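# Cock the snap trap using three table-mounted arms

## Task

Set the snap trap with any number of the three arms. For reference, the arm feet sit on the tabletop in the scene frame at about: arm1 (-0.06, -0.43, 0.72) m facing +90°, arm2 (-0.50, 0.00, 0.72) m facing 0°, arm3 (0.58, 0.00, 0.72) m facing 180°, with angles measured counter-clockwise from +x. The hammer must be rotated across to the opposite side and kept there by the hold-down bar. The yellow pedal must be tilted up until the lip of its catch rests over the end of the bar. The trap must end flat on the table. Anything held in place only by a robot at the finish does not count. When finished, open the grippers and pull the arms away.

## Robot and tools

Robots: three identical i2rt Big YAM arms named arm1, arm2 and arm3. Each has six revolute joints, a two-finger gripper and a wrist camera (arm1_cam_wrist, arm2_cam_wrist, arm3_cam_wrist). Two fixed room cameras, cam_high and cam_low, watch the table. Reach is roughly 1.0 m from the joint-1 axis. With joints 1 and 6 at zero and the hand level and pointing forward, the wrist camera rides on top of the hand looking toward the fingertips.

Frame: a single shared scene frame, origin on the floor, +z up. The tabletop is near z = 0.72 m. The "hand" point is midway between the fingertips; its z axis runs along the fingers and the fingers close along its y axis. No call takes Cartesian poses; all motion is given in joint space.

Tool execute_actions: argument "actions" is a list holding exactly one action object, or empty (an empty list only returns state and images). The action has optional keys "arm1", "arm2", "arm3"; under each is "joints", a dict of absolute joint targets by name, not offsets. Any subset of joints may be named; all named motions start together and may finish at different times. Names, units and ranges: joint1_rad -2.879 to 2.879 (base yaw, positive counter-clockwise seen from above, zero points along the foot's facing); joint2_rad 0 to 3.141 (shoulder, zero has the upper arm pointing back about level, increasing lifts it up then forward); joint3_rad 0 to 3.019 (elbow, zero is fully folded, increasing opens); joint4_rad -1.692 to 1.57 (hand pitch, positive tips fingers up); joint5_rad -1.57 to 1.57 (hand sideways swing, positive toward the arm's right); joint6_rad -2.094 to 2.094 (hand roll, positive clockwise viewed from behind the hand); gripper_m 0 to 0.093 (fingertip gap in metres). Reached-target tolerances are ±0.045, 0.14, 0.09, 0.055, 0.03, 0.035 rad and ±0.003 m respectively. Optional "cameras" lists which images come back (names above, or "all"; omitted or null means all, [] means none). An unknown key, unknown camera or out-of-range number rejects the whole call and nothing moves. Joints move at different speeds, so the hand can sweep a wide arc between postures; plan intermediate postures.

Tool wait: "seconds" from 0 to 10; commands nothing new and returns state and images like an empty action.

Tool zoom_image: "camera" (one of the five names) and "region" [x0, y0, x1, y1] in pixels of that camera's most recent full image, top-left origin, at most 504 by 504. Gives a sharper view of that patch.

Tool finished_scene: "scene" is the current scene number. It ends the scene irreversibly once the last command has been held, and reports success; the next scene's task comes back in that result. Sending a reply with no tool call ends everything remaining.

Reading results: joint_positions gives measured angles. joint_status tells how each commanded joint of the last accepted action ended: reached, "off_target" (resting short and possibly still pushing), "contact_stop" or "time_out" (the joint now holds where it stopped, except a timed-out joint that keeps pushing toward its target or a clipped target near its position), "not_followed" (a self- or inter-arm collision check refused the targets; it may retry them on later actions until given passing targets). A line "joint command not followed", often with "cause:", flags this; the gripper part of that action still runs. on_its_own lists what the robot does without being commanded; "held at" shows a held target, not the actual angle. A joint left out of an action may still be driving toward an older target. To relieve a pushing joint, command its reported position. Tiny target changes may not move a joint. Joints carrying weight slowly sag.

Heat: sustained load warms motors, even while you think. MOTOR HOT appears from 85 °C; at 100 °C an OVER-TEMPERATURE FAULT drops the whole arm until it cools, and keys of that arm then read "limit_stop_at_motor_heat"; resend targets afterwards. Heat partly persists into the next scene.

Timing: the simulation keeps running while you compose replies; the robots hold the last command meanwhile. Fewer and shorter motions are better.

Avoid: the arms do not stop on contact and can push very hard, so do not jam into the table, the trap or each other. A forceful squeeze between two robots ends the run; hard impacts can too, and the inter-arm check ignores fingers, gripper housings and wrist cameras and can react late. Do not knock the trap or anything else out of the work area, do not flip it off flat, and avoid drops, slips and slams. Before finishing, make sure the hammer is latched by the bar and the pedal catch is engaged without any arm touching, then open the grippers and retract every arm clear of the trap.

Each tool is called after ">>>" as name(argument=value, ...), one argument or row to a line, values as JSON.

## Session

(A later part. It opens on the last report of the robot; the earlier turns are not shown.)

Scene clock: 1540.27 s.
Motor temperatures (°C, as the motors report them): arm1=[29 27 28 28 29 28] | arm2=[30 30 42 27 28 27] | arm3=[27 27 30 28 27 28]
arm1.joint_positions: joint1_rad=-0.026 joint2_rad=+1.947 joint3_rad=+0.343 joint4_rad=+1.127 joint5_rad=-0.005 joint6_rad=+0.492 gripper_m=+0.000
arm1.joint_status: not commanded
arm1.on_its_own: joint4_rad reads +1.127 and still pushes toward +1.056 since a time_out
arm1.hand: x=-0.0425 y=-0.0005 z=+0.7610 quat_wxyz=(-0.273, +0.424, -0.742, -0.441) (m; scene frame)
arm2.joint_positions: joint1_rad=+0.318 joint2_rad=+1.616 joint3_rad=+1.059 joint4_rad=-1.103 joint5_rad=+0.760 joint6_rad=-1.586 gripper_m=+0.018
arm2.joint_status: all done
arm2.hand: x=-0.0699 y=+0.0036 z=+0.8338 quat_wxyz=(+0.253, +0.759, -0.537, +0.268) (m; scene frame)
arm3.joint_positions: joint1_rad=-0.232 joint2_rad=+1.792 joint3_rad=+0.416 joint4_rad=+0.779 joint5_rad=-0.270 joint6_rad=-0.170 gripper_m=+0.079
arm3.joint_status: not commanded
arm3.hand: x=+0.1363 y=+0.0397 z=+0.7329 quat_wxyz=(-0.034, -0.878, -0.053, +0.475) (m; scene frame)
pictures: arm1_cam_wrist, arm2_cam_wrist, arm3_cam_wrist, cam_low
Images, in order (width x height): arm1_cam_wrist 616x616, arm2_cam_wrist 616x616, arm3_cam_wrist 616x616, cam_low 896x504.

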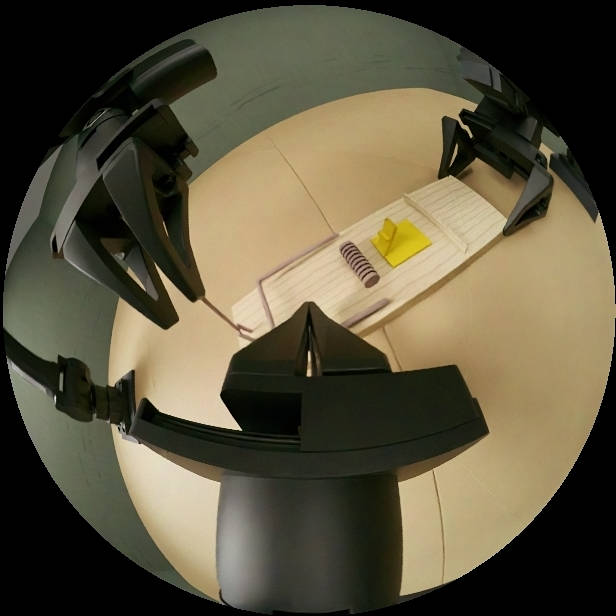

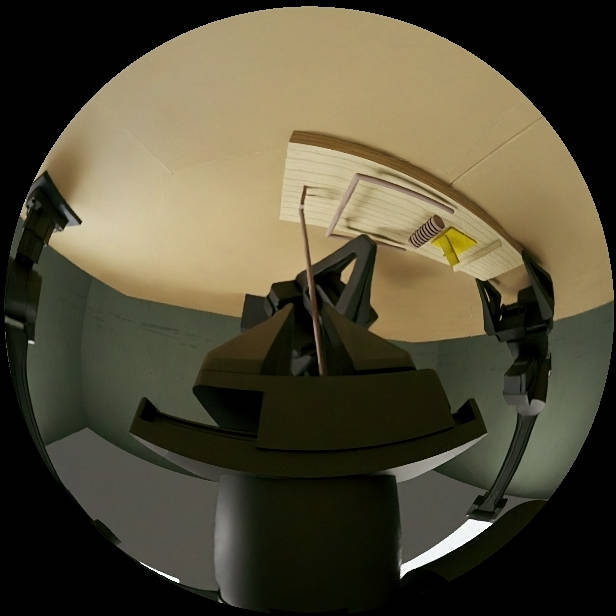

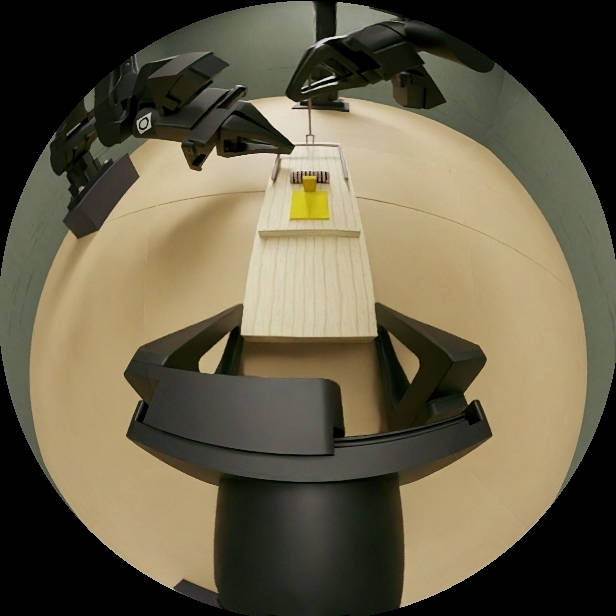

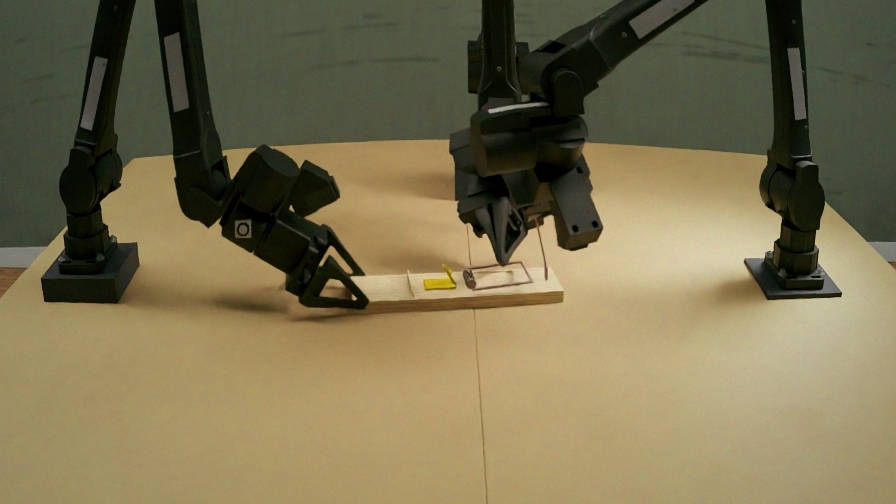

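>>> execute_actions(
  actions=[
    {"arm2": {"joints": {"joint1_rad": 0.304, "joint2_rad": 1.78, "joint3_rad": 1.244, "joint4_rad": -1.222, "joint6_rad": -2.09, "gripper_m": 0.024}}},
  ],
  cameras=["cam_low", "arm2_cam_wrist", "arm1_cam_wrist", "arm3_cam_wrist"],
)

>>> zoom_image(
  camera="arm3_cam_wrist",
  region=[230, 20, 410, 200],
)

Scene clock: 1572.97 s.
Motor temperatures (°C, as the motors report them): arm1=[29 27 28 28 29 28] | arm2=[30 31 43 27 28 27] | arm3=[27 27 30 28 27 28]
arm1.joint_positions: joint1_rad=-0.026 joint2_rad=+1.947 joint3_rad=+0.343 joint4_rad=+1.127 joint5_rad=-0.005 joint6_rad=+0.492 gripper_m=+0.000
arm1.joint_status: not commanded
arm1.on_its_own: joint4_rad reads +1.127 and still pushes toward +1.056 since a time_out
arm1.hand: x=-0.0425 y=-0.0005 z=+0.7610 quat_wxyz=(-0.273, +0.424, -0.742, -0.441) (m; scene frame)
arm2.joint_positions: joint1_rad=+0.315 joint2_rad=+1.756 joint3_rad=+1.209 joint4_rad=-1.212 joint5_rad=+0.760 joint6_rad=-2.076 gripper_m=+0.024
arm2.joint_status: all done
arm2.hand: x=-0.0373 y=+0.0118 z=+0.8244 quat_wxyz=(+0.339, +0.870, -0.319, +0.161) (m; scene frame)
arm3.joint_positions: joint1_rad=-0.232 joint2_rad=+1.792 joint3_rad=+0.416 joint4_rad=+0.779 joint5_rad=-0.270 joint6_rad=-0.170 gripper_m=+0.079
arm3.joint_status: not commanded
arm3.hand: x=+0.1363 y=+0.0397 z=+0.7329 quat_wxyz=(-0.034, -0.878, -0.053, +0.475) (m; scene frame)
pictures: arm1_cam_wrist, arm2_cam_wrist, arm3_cam_wrist, cam_low
Images, in order (width x height): arm1_cam_wrist 616x616, arm2_cam_wrist 616x616, arm3_cam_wrist 616x616, cam_low 896x504.

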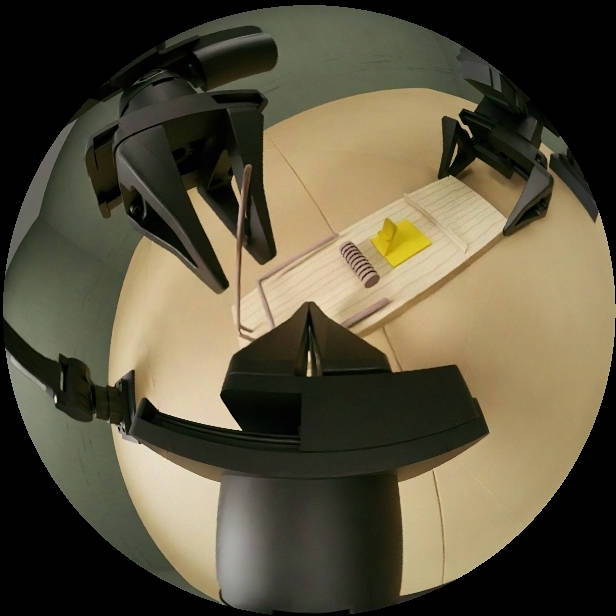

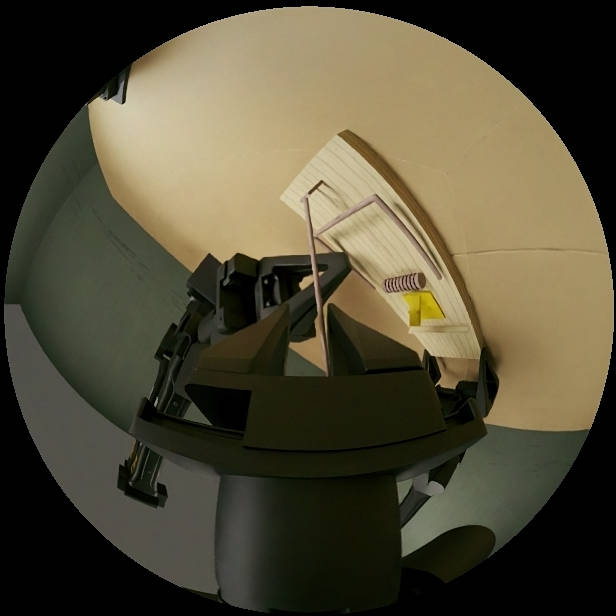

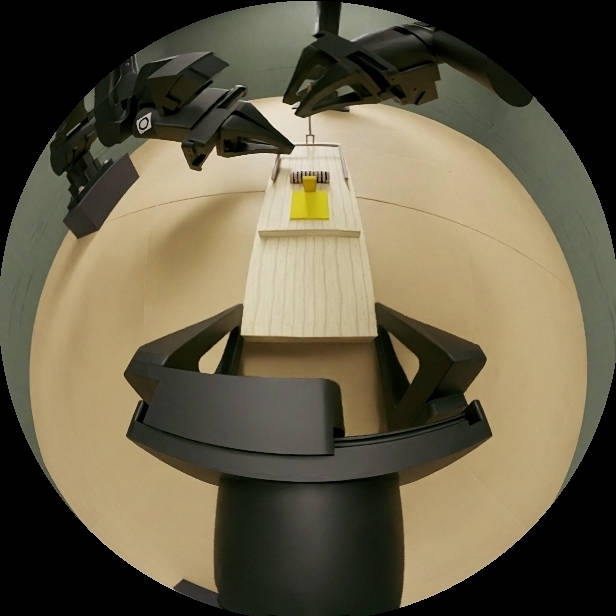

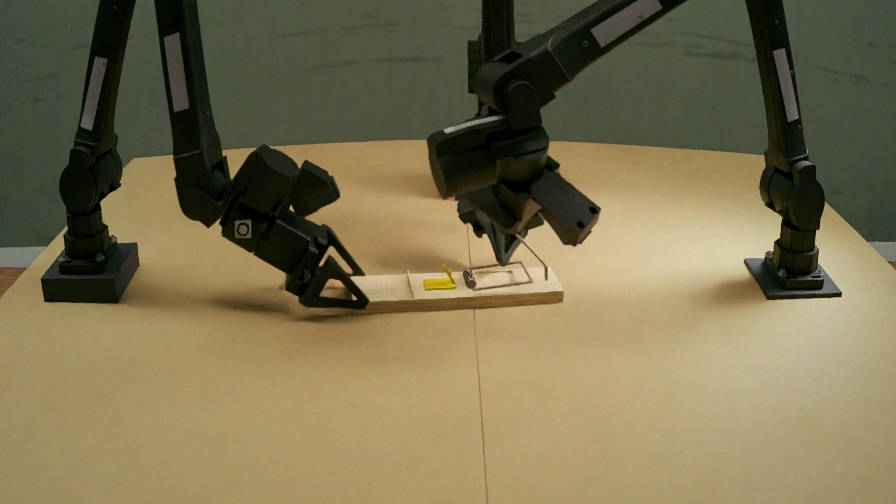

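Region (230, 20, 410, 200) of arm3_cam_wrist's 616x616 image, scaled by 2.800, with more detail than that image has.

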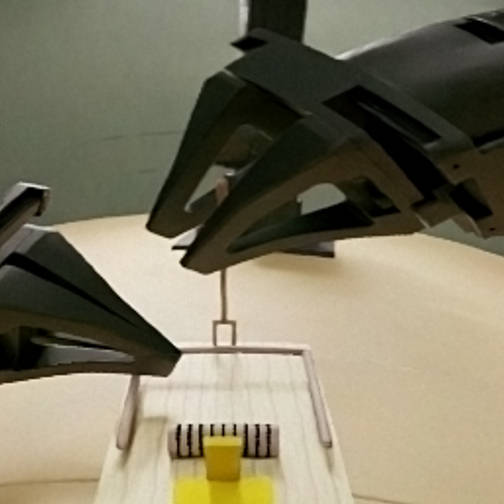

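>>> execute_actions(
  actions=[],
)

Scene clock: 1595.60 s.
Motor temperatures (°C, as the motors report them): arm1=[29 27 28 28 29 28] | arm2=[30 31 43 27 28 27] | arm3=[27 27 30 28 27 28]
arm1.joint_positions: joint1_rad=-0.026 joint2_rad=+1.947 joint3_rad=+0.343 joint4_rad=+1.127 joint5_rad=-0.005 joint6_rad=+0.492 gripper_m=+0.000
arm1.joint_status: not commanded
arm1.on_its_own: joint4_rad reads +1.127 and still pushes toward +1.056 since a time_out
arm1.hand: x=-0.0425 y=-0.0005 z=+0.7610 quat_wxyz=(-0.273, +0.424, -0.742, -0.441) (m; scene frame)
arm2.joint_positions: joint1_rad=+0.315 joint2_rad=+1.756 joint3_rad=+1.209 joint4_rad=-1.212 joint5_rad=+0.760 joint6_rad=-2.076 gripper_m=+0.024
arm2.joint_status: all done
arm2.hand: x=-0.0373 y=+0.0118 z=+0.8244 quat_wxyz=(+0.339, +0.870, -0.319, +0.161) (m; scene frame)
arm3.joint_positions: joint1_rad=-0.232 joint2_rad=+1.792 joint3_rad=+0.416 joint4_rad=+0.779 joint5_rad=-0.270 joint6_rad=-0.170 gripper_m=+0.079
arm3.joint_status: not commanded
arm3.hand: x=+0.1363 y=+0.0397 z=+0.7329 quat_wxyz=(-0.034, -0.878, -0.053, +0.475) (m; scene frame)
pictures: arm1_cam_wrist, arm2_cam_wrist, arm3_cam_wrist, cam_high, cam_low
Images, in order (width x height): arm1_cam_wrist 616x616, arm2_cam_wrist 616x616, arm3_cam_wrist 616x616, cam_high 896x504, cam_low 896x504.

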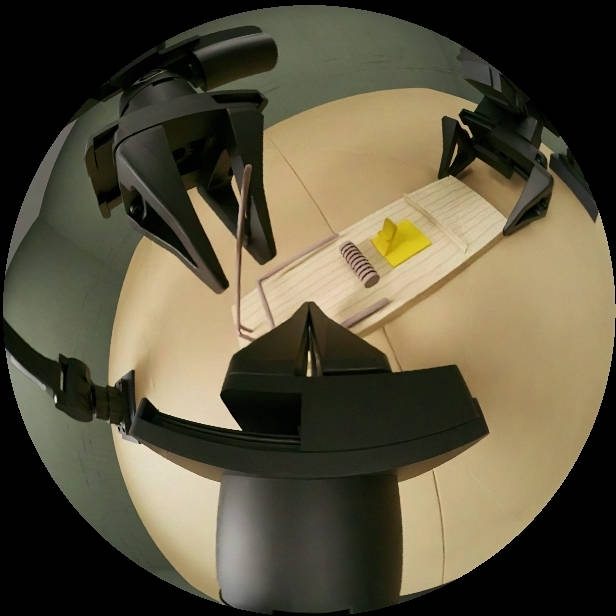

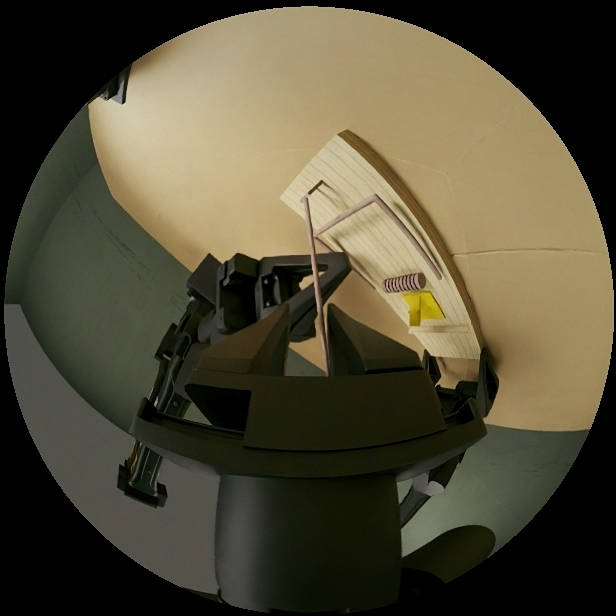

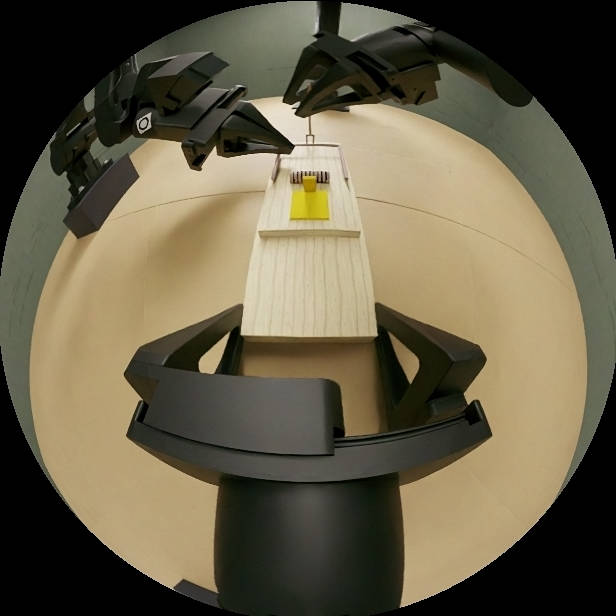

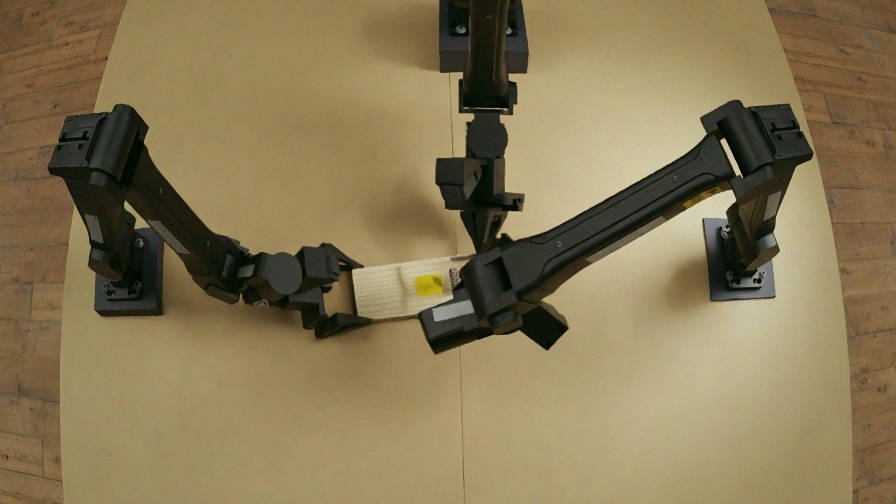

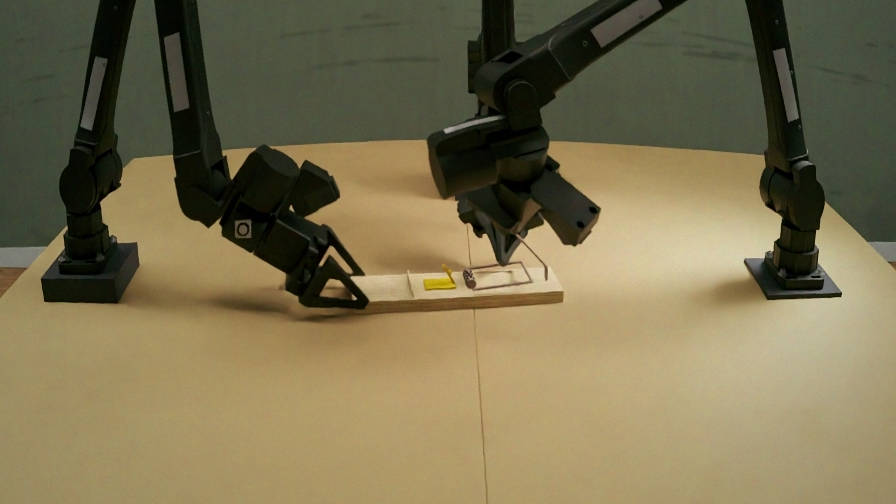

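>>> execute_actions(
  actions=[
    {"arm2":{"joints":{"joint1_rad":0.300,"joint2_rad":1.885,"joint3_rad":1.325,"joint4_rad":-1.255}}},
  ],
)

Scene clock: 1601.20 s.
Motor temperatures (°C, as the motors report them): arm1=[29 27 28 28 29 28] | arm2=[30 31 43 27 28 27] | arm3=[27 27 30 28 27 28]
arm1.joint_positions: joint1_rad=-0.026 joint2_rad=+1.947 joint3_rad=+0.343 joint4_rad=+1.127 joint5_rad=-0.005 joint6_rad=+0.492 gripper_m=+0.000
arm1.joint_status: not commanded
arm1.on_its_own: joint4_rad reads +1.127 and still pushes toward +1.056 since a time_out
arm1.hand: x=-0.0425 y=-0.0005 z=+0.7610 quat_wxyz=(-0.273, +0.424, -0.742, -0.441) (m; scene frame)
arm2.joint_positions: joint1_rad=+0.310 joint2_rad=+1.859 joint3_rad=+1.299 joint4_rad=-1.247 joint5_rad=+0.760 joint6_rad=-2.077 gripper_m=+0.024
arm2.joint_status: all done
arm2.hand: x=-0.0139 y=+0.0168 z=+0.8062 quat_wxyz=(+0.352, +0.871, -0.312, +0.143) (m; scene frame)
arm3.joint_positions: joint1_rad=-0.232 joint2_rad=+1.792 joint3_rad=+0.416 joint4_rad=+0.779 joint5_rad=-0.270 joint6_rad=-0.170 gripper_m=+0.079
arm3.joint_status: not commanded
arm3.hand: x=+0.1363 y=+0.0397 z=+0.7329 quat_wxyz=(-0.034, -0.878, -0.053, +0.475) (m; scene frame)
pictures: arm1_cam_wrist, arm2_cam_wrist, arm3_cam_wrist, cam_high, cam_low
Images, in order (width x height): arm1_cam_wrist 616x616, arm2_cam_wrist 616x616, arm3_cam_wrist 616x616, cam_high 896x504, cam_low 896x504.

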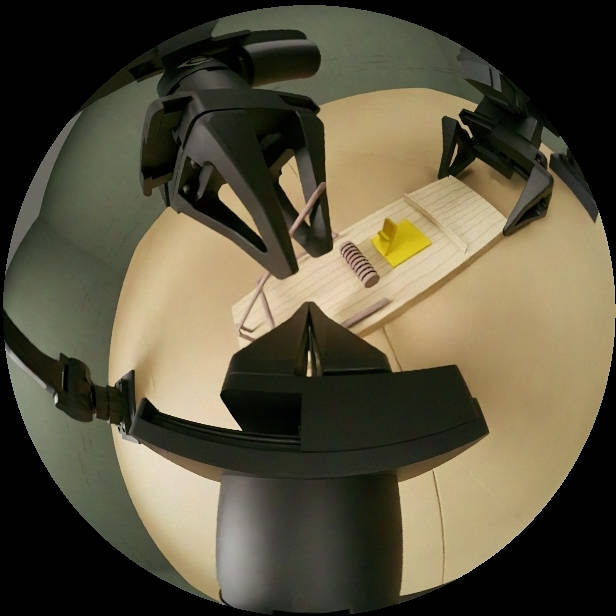

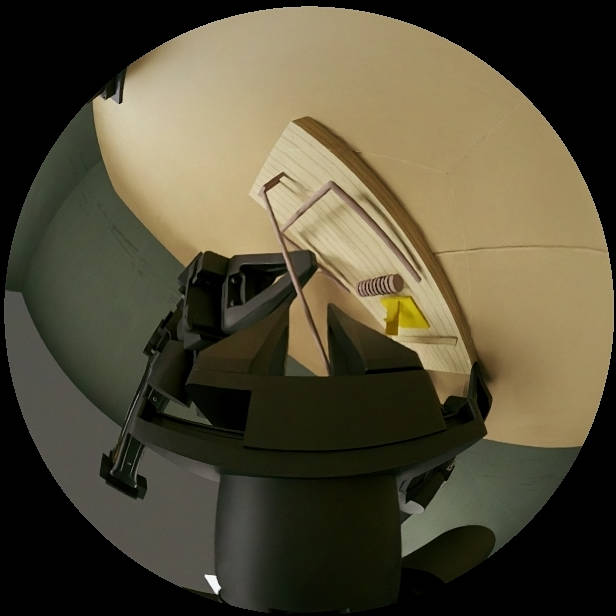

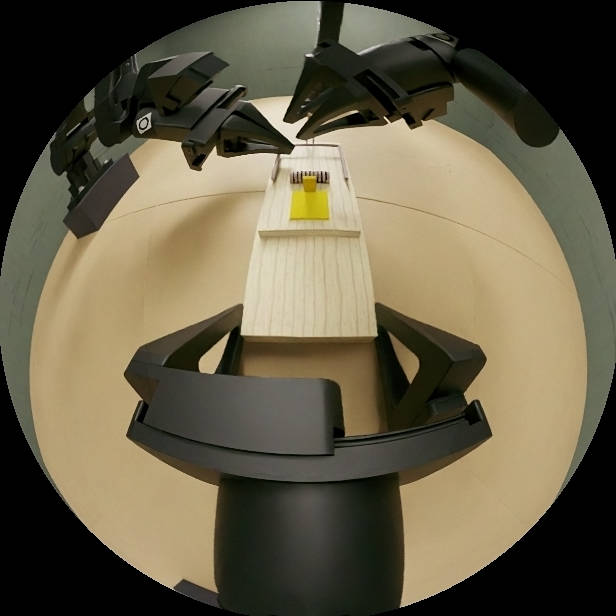

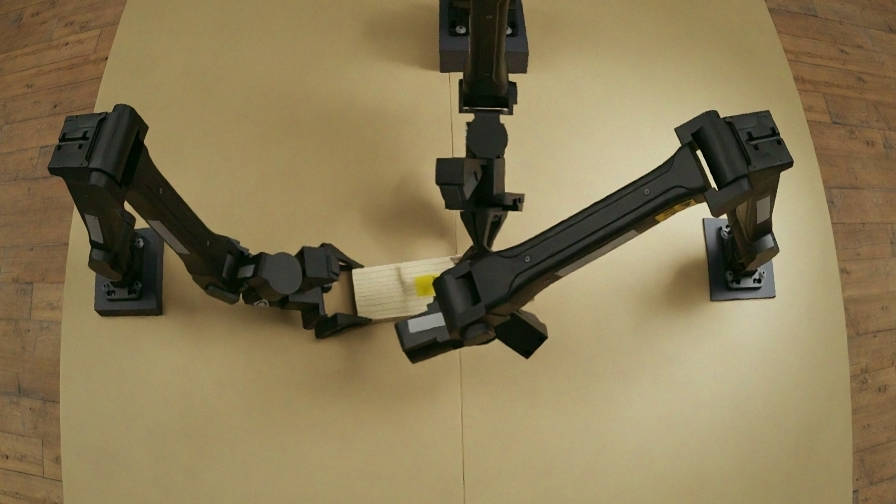

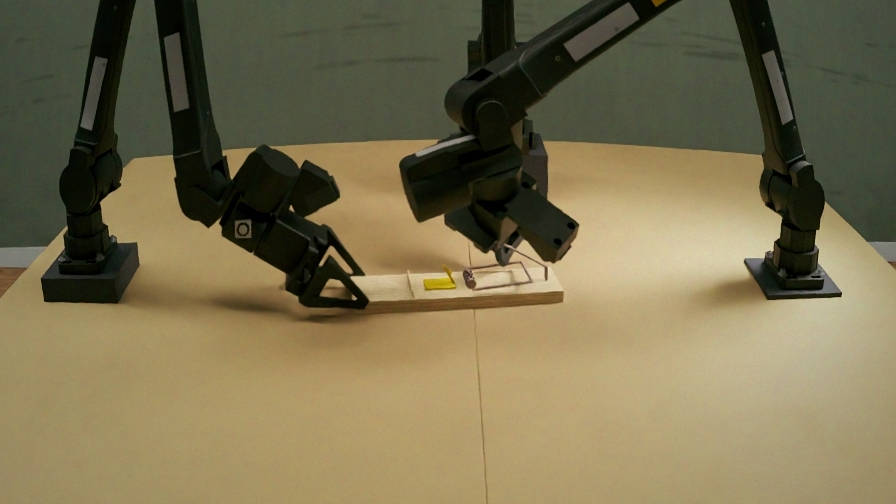

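>>> zoom_image(
  camera="arm1_cam_wrist",
  region=[200, 140, 460, 360],
)

>>> zoom_image(
  camera="arm3_cam_wrist",
  region=[230, 70, 400, 230],
)

Region (200, 140, 460, 360) of arm1_cam_wrist's 616x616 image, scaled by 1.938, with more detail than that image has; it fills the top 426 rows of this view, and the rest is white.

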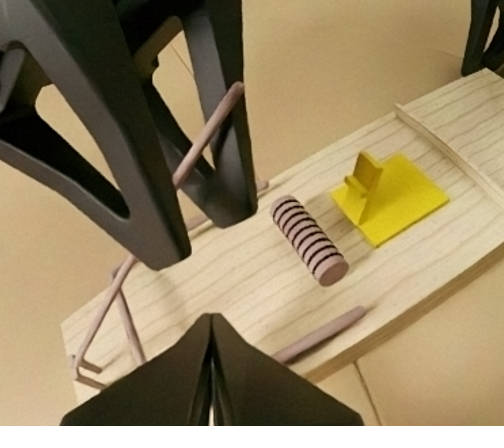

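Region (230, 70, 400, 230) of arm3_cam_wrist's 616x616 image, scaled by 2.965, with more detail than that image has; it fills the top 474 rows of this view, and the rest is white.

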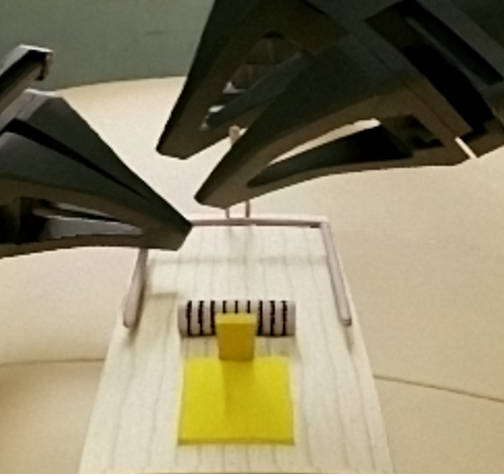

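>>> execute_actions(
  actions=[
    {"arm2":{"joints":{"joint1_rad":0.325,"joint2_rad":1.955,"joint3_rad":1.372,"joint4_rad":-1.27}}},
  ],
  cameras=["arm1_cam_wrist","arm3_cam_wrist","cam_low"],
)

Scene clock: 1617.57 s.
Motor temperatures (°C, as the motors report them): arm1=[29 27 28 28 29 28] | arm2=[30 31 43 27 28 27] | arm3=[27 27 30 28 27 28]
arm1.joint_positions: joint1_rad=-0.026 joint2_rad=+1.947 joint3_rad=+0.343 joint4_rad=+1.127 joint5_rad=-0.005 joint6_rad=+0.492 gripper_m=+0.000
arm1.joint_status: not commanded
arm1.on_its_own: joint4_rad reads +1.127 and still pushes toward +1.056 since a time_out
arm1.hand: x=-0.0425 y=-0.0005 z=+0.7610 quat_wxyz=(-0.273, +0.424, -0.742, -0.441) (m; scene frame)
arm2.joint_positions: joint1_rad=+0.315 joint2_rad=+1.925 joint3_rad=+1.343 joint4_rad=-1.262 joint5_rad=+0.760 joint6_rad=-2.077 gripper_m=+0.024
arm2.joint_status: all done
arm2.hand: x=-0.0039 y=+0.0222 z=+0.7890 quat_wxyz=(+0.362, +0.872, -0.302, +0.130) (m; scene frame)
arm3.joint_positions: joint1_rad=-0.232 joint2_rad=+1.792 joint3_rad=+0.416 joint4_rad=+0.779 joint5_rad=-0.270 joint6_rad=-0.170 gripper_m=+0.079
arm3.joint_status: not commanded
arm3.hand: x=+0.1363 y=+0.0397 z=+0.7329 quat_wxyz=(-0.034, -0.878, -0.053, +0.475) (m; scene frame)
pictures: arm1_cam_wrist, arm3_cam_wrist, cam_low
Images, in order (width x height): arm1_cam_wrist 616x616, arm3_cam_wrist 616x616, cam_low 896x504.

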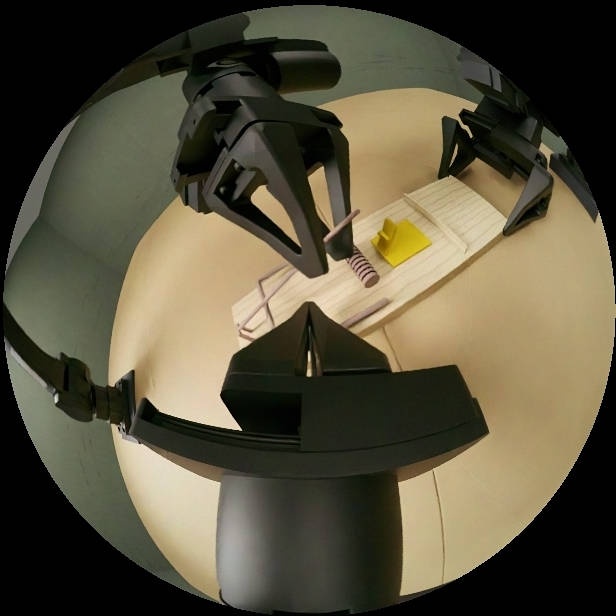

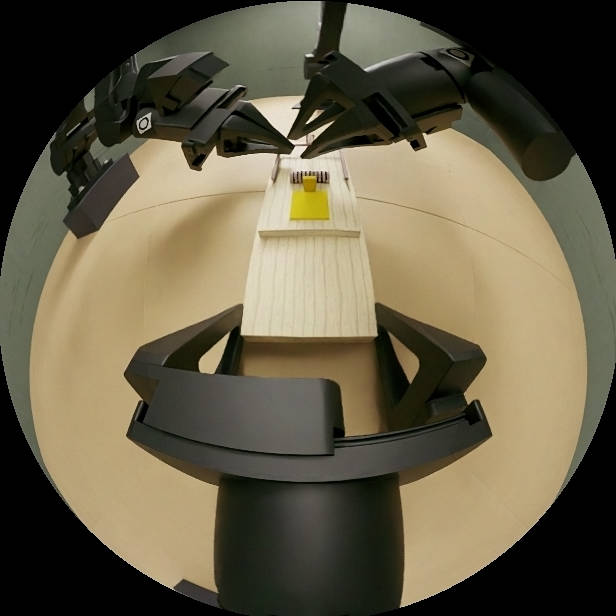

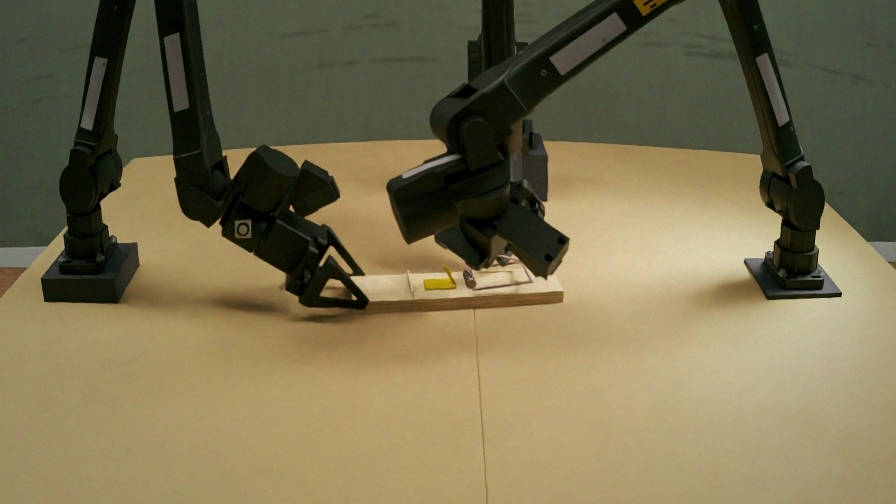

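>>> zoom_image(
  camera="arm1_cam_wrist",
  region=[220, 160, 450, 350],
)

>>> zoom_image(
  camera="arm3_cam_wrist",
  region=[250, 90, 380, 220],
)

Region (220, 160, 450, 350) of arm1_cam_wrist's 616x616 image, scaled by 2.191, with more detail than that image has; it fills the top 416 rows of this view, and the rest is white.

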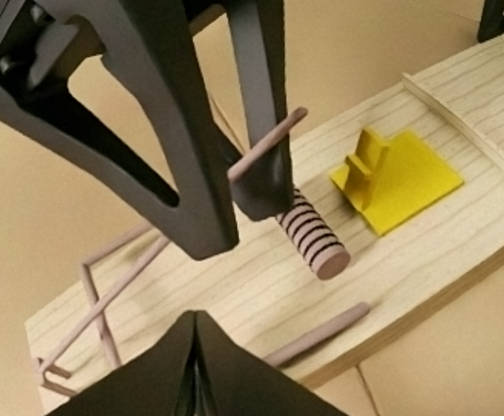

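Region (250, 90, 380, 220) of arm3_cam_wrist's 616x616 image, scaled by 3.877, with more detail than that image has.

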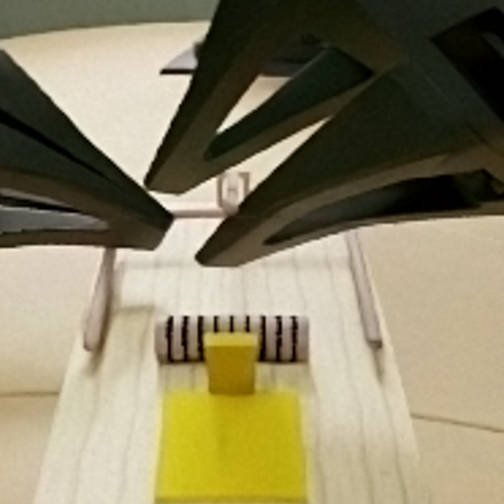

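>>> execute_actions(
  actions=[
    {"arm2":{"joints":{"joint1_rad":0.333,"joint2_rad":1.970}}},
  ],
  cameras=["arm1_cam_wrist","arm3_cam_wrist"],
)

>>> zoom_image(
  camera="arm1_cam_wrist",
  region=[220, 160, 450, 350],
)

>>> zoom_image(
  camera="arm3_cam_wrist",
  region=[250, 90, 380, 220],
)

Scene clock: 1625.03 s.
Motor temperatures (°C, as the motors report them): arm1=[29 27 28 28 29 28] | arm2=[30 31 43 27 28 27] | arm3=[27 27 30 28 27 28]
arm1.joint_positions: joint1_rad=-0.026 joint2_rad=+1.947 joint3_rad=+0.343 joint4_rad=+1.127 joint5_rad=-0.005 joint6_rad=+0.492 gripper_m=+0.000
arm1.joint_status: not commanded
arm1.on_its_own: joint4_rad reads +1.127 and still pushes toward +1.056 since a time_out
arm1.hand: x=-0.0425 y=-0.0005 z=+0.7610 quat_wxyz=(-0.273, +0.424, -0.742, -0.441) (m; scene frame)
arm2.joint_positions: joint1_rad=+0.324 joint2_rad=+1.928 joint3_rad=+1.343 joint4_rad=-1.262 joint5_rad=+0.760 joint6_rad=-2.077 gripper_m=+0.024
arm2.joint_status: all done
arm2.hand: x=-0.0043 y=+0.0265 z=+0.7873 quat_wxyz=(+0.362, +0.874, -0.298, +0.130) (m; scene frame)
arm3.joint_positions: joint1_rad=-0.232 joint2_rad=+1.792 joint3_rad=+0.416 joint4_rad=+0.779 joint5_rad=-0.270 joint6_rad=-0.170 gripper_m=+0.079
arm3.joint_status: not commanded
arm3.hand: x=+0.1363 y=+0.0397 z=+0.7329 quat_wxyz=(-0.034, -0.878, -0.053, +0.475) (m; scene frame)
pictures: arm1_cam_wrist, arm3_cam_wrist
Images, in order (width x height): arm1_cam_wrist 616x616, arm3_cam_wrist 616x616.

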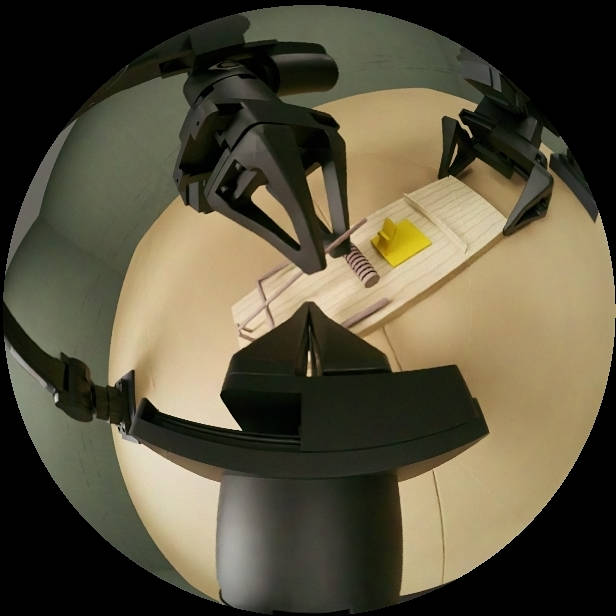

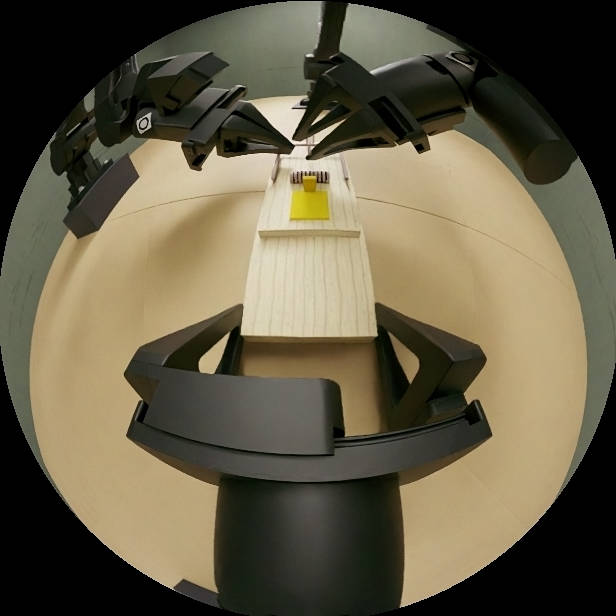

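Region (220, 160, 450, 350) of arm1_cam_wrist's 616x616 image, scaled by 2.191, with more detail than that image has; it fills the top 416 rows of this view, and the rest is white.

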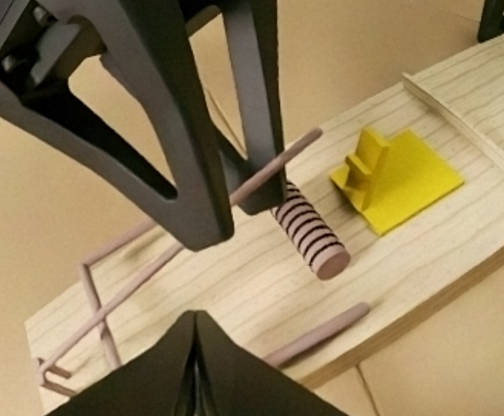

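Region (250, 90, 380, 220) of arm3_cam_wrist's 616x616 image, scaled by 3.877, with more detail than that image has.

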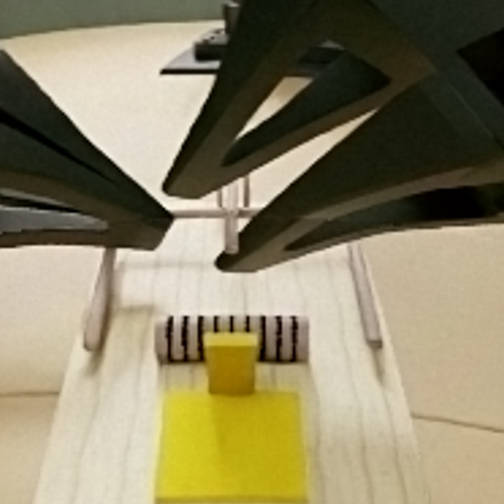

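>>> execute_actions(
  actions=[
    {"arm2":{"joints":{"joint1_rad":0.352,"joint2_rad":1.945}}},
  ],
  cameras=["arm1_cam_wrist","arm3_cam_wrist","cam_low"],
)

>>> zoom_image(
  camera="arm1_cam_wrist",
  region=[220, 160, 450, 350],
)

>>> zoom_image(
  camera="arm3_cam_wrist",
  region=[250, 90, 380, 220],
)

Scene clock: 1630.10 s.
Motor temperatures (°C, as the motors report them): arm1=[29 27 28 28 29 28] | arm2=[30 31 43 27 28 27] | arm3=[27 27 30 28 27 28]
arm1.joint_positions: joint1_rad=-0.026 joint2_rad=+1.947 joint3_rad=+0.343 joint4_rad=+1.127 joint5_rad=-0.005 joint6_rad=+0.492 gripper_m=+0.000
arm1.joint_status: not commanded
arm1.on_its_own: joint4_rad reads +1.127 and still pushes toward +1.056 since a time_out
arm1.hand: x=-0.0425 y=-0.0005 z=+0.7610 quat_wxyz=(-0.273, +0.424, -0.742, -0.441) (m; scene frame)
arm2.joint_positions: joint1_rad=+0.346 joint2_rad=+1.928 joint3_rad=+1.343 joint4_rad=-1.262 joint5_rad=+0.760 joint6_rad=-2.077 gripper_m=+0.024
arm2.joint_status: all done
arm2.hand: x=-0.0051 y=+0.0374 z=+0.7874 quat_wxyz=(+0.361, +0.877, -0.288, +0.134) (m; scene frame)
arm3.joint_positions: joint1_rad=-0.232 joint2_rad=+1.792 joint3_rad=+0.416 joint4_rad=+0.779 joint5_rad=-0.270 joint6_rad=-0.170 gripper_m=+0.079
arm3.joint_status: not commanded
arm3.hand: x=+0.1363 y=+0.0397 z=+0.7329 quat_wxyz=(-0.034, -0.878, -0.053, +0.475) (m; scene frame)
pictures: arm1_cam_wrist, arm3_cam_wrist, cam_low
Images, in order (width x height): arm1_cam_wrist 616x616, arm3_cam_wrist 616x616, cam_low 896x504.

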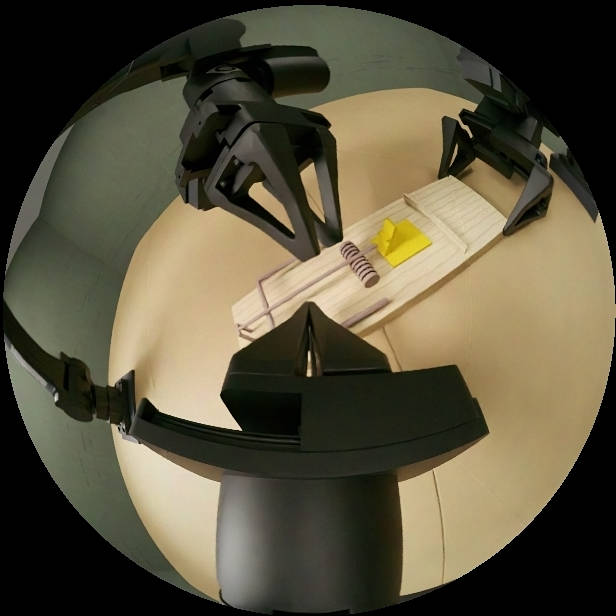

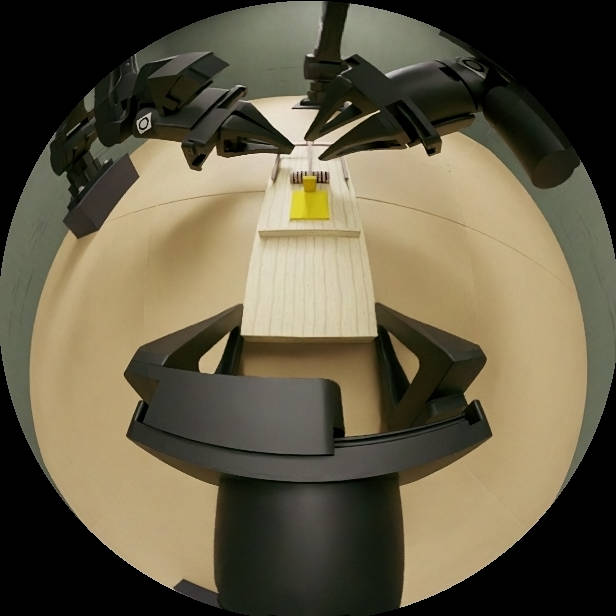

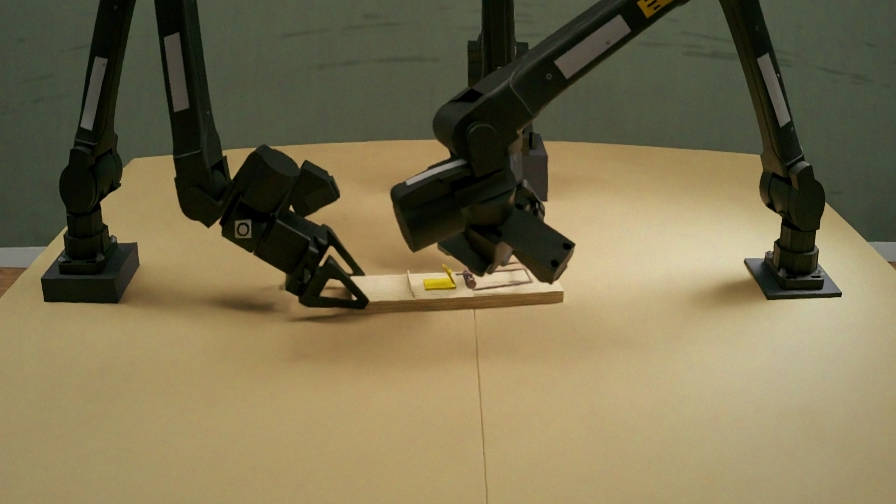

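Region (220, 160, 450, 350) of arm1_cam_wrist's 616x616 image, scaled by 2.191, with more detail than that image has; it fills the top 416 rows of this view, and the rest is white.

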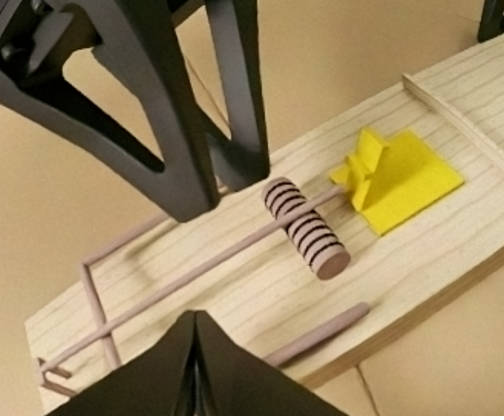

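Region (250, 90, 380, 220) of arm3_cam_wrist's 616x616 image, scaled by 3.877, with more detail than that image has.

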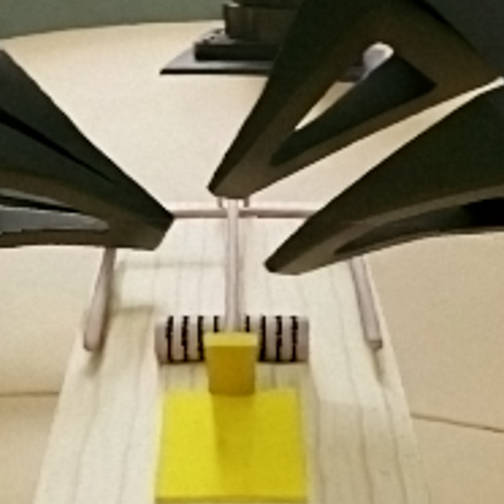

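>>> execute_actions(
  actions=[
    {"arm2":{"joints":{"joint3_rad":1.558,"gripper_m":0.0}}},
  ],
  cameras=["arm1_cam_wrist","cam_low"],
)

Scene clock: 1694.40 s.
Motor temperatures (°C, as the motors report them): arm1=[29 27 28 28 29 28] | arm2=[30 32 43 27 28 27] | arm3=[27 27 30 28 27 28]
arm1.joint_positions: joint1_rad=-0.026 joint2_rad=+1.947 joint3_rad=+0.343 joint4_rad=+1.127 joint5_rad=-0.005 joint6_rad=+0.492 gripper_m=+0.000
arm1.joint_status: not commanded
arm1.on_its_own: joint4_rad reads +1.127 and still pushes toward +1.056 since a time_out
arm1.hand: x=-0.0425 y=-0.0005 z=+0.7610 quat_wxyz=(-0.273, +0.424, -0.742, -0.441) (m; scene frame)
arm2.joint_positions: joint1_rad=+0.346 joint2_rad=+1.928 joint3_rad=+1.538 joint4_rad=-1.265 joint5_rad=+0.760 joint6_rad=-2.077 gripper_m=+0.001
arm2.joint_status: all done
arm2.hand: x=+0.0637 y=+0.0596 z=+0.8463 quat_wxyz=(+0.307, +0.871, -0.325, +0.204) (m; scene frame)
arm3.joint_positions: joint1_rad=-0.232 joint2_rad=+1.792 joint3_rad=+0.416 joint4_rad=+0.779 joint5_rad=-0.270 joint6_rad=-0.170 gripper_m=+0.079
arm3.joint_status: not commanded
arm3.hand: x=+0.1363 y=+0.0397 z=+0.7329 quat_wxyz=(-0.034, -0.878, -0.053, +0.475) (m; scene frame)
pictures: arm1_cam_wrist, cam_low
Images, in order (width x height): arm1_cam_wrist 616x616, cam_low 896x504.

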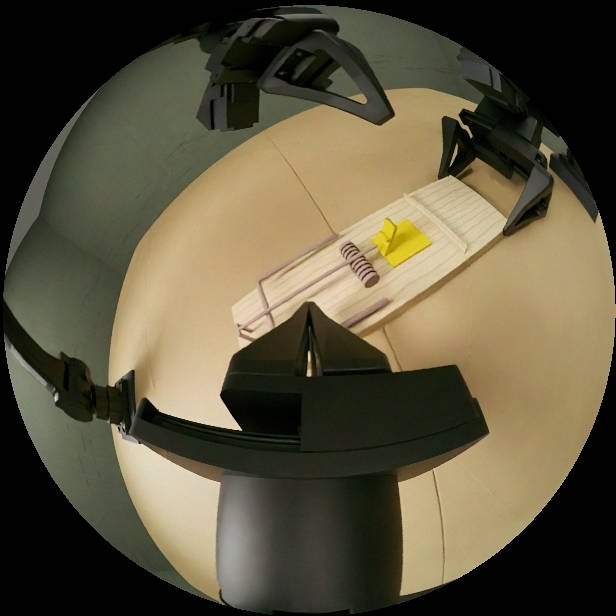

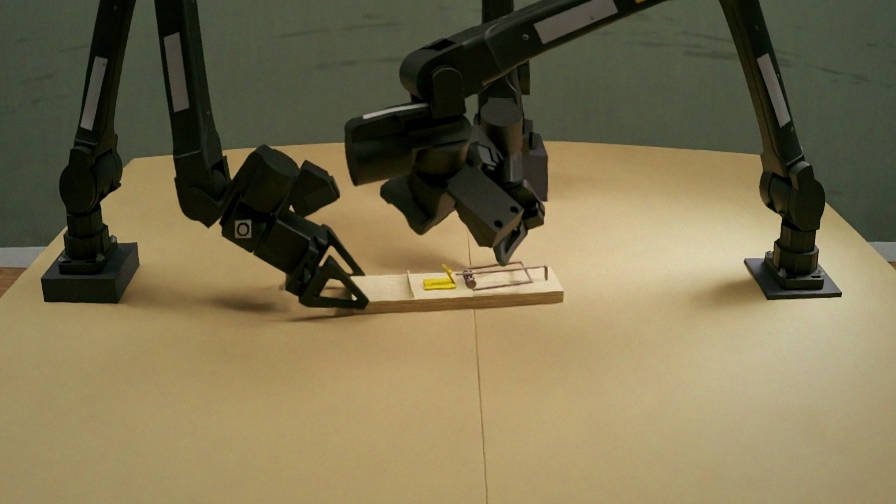

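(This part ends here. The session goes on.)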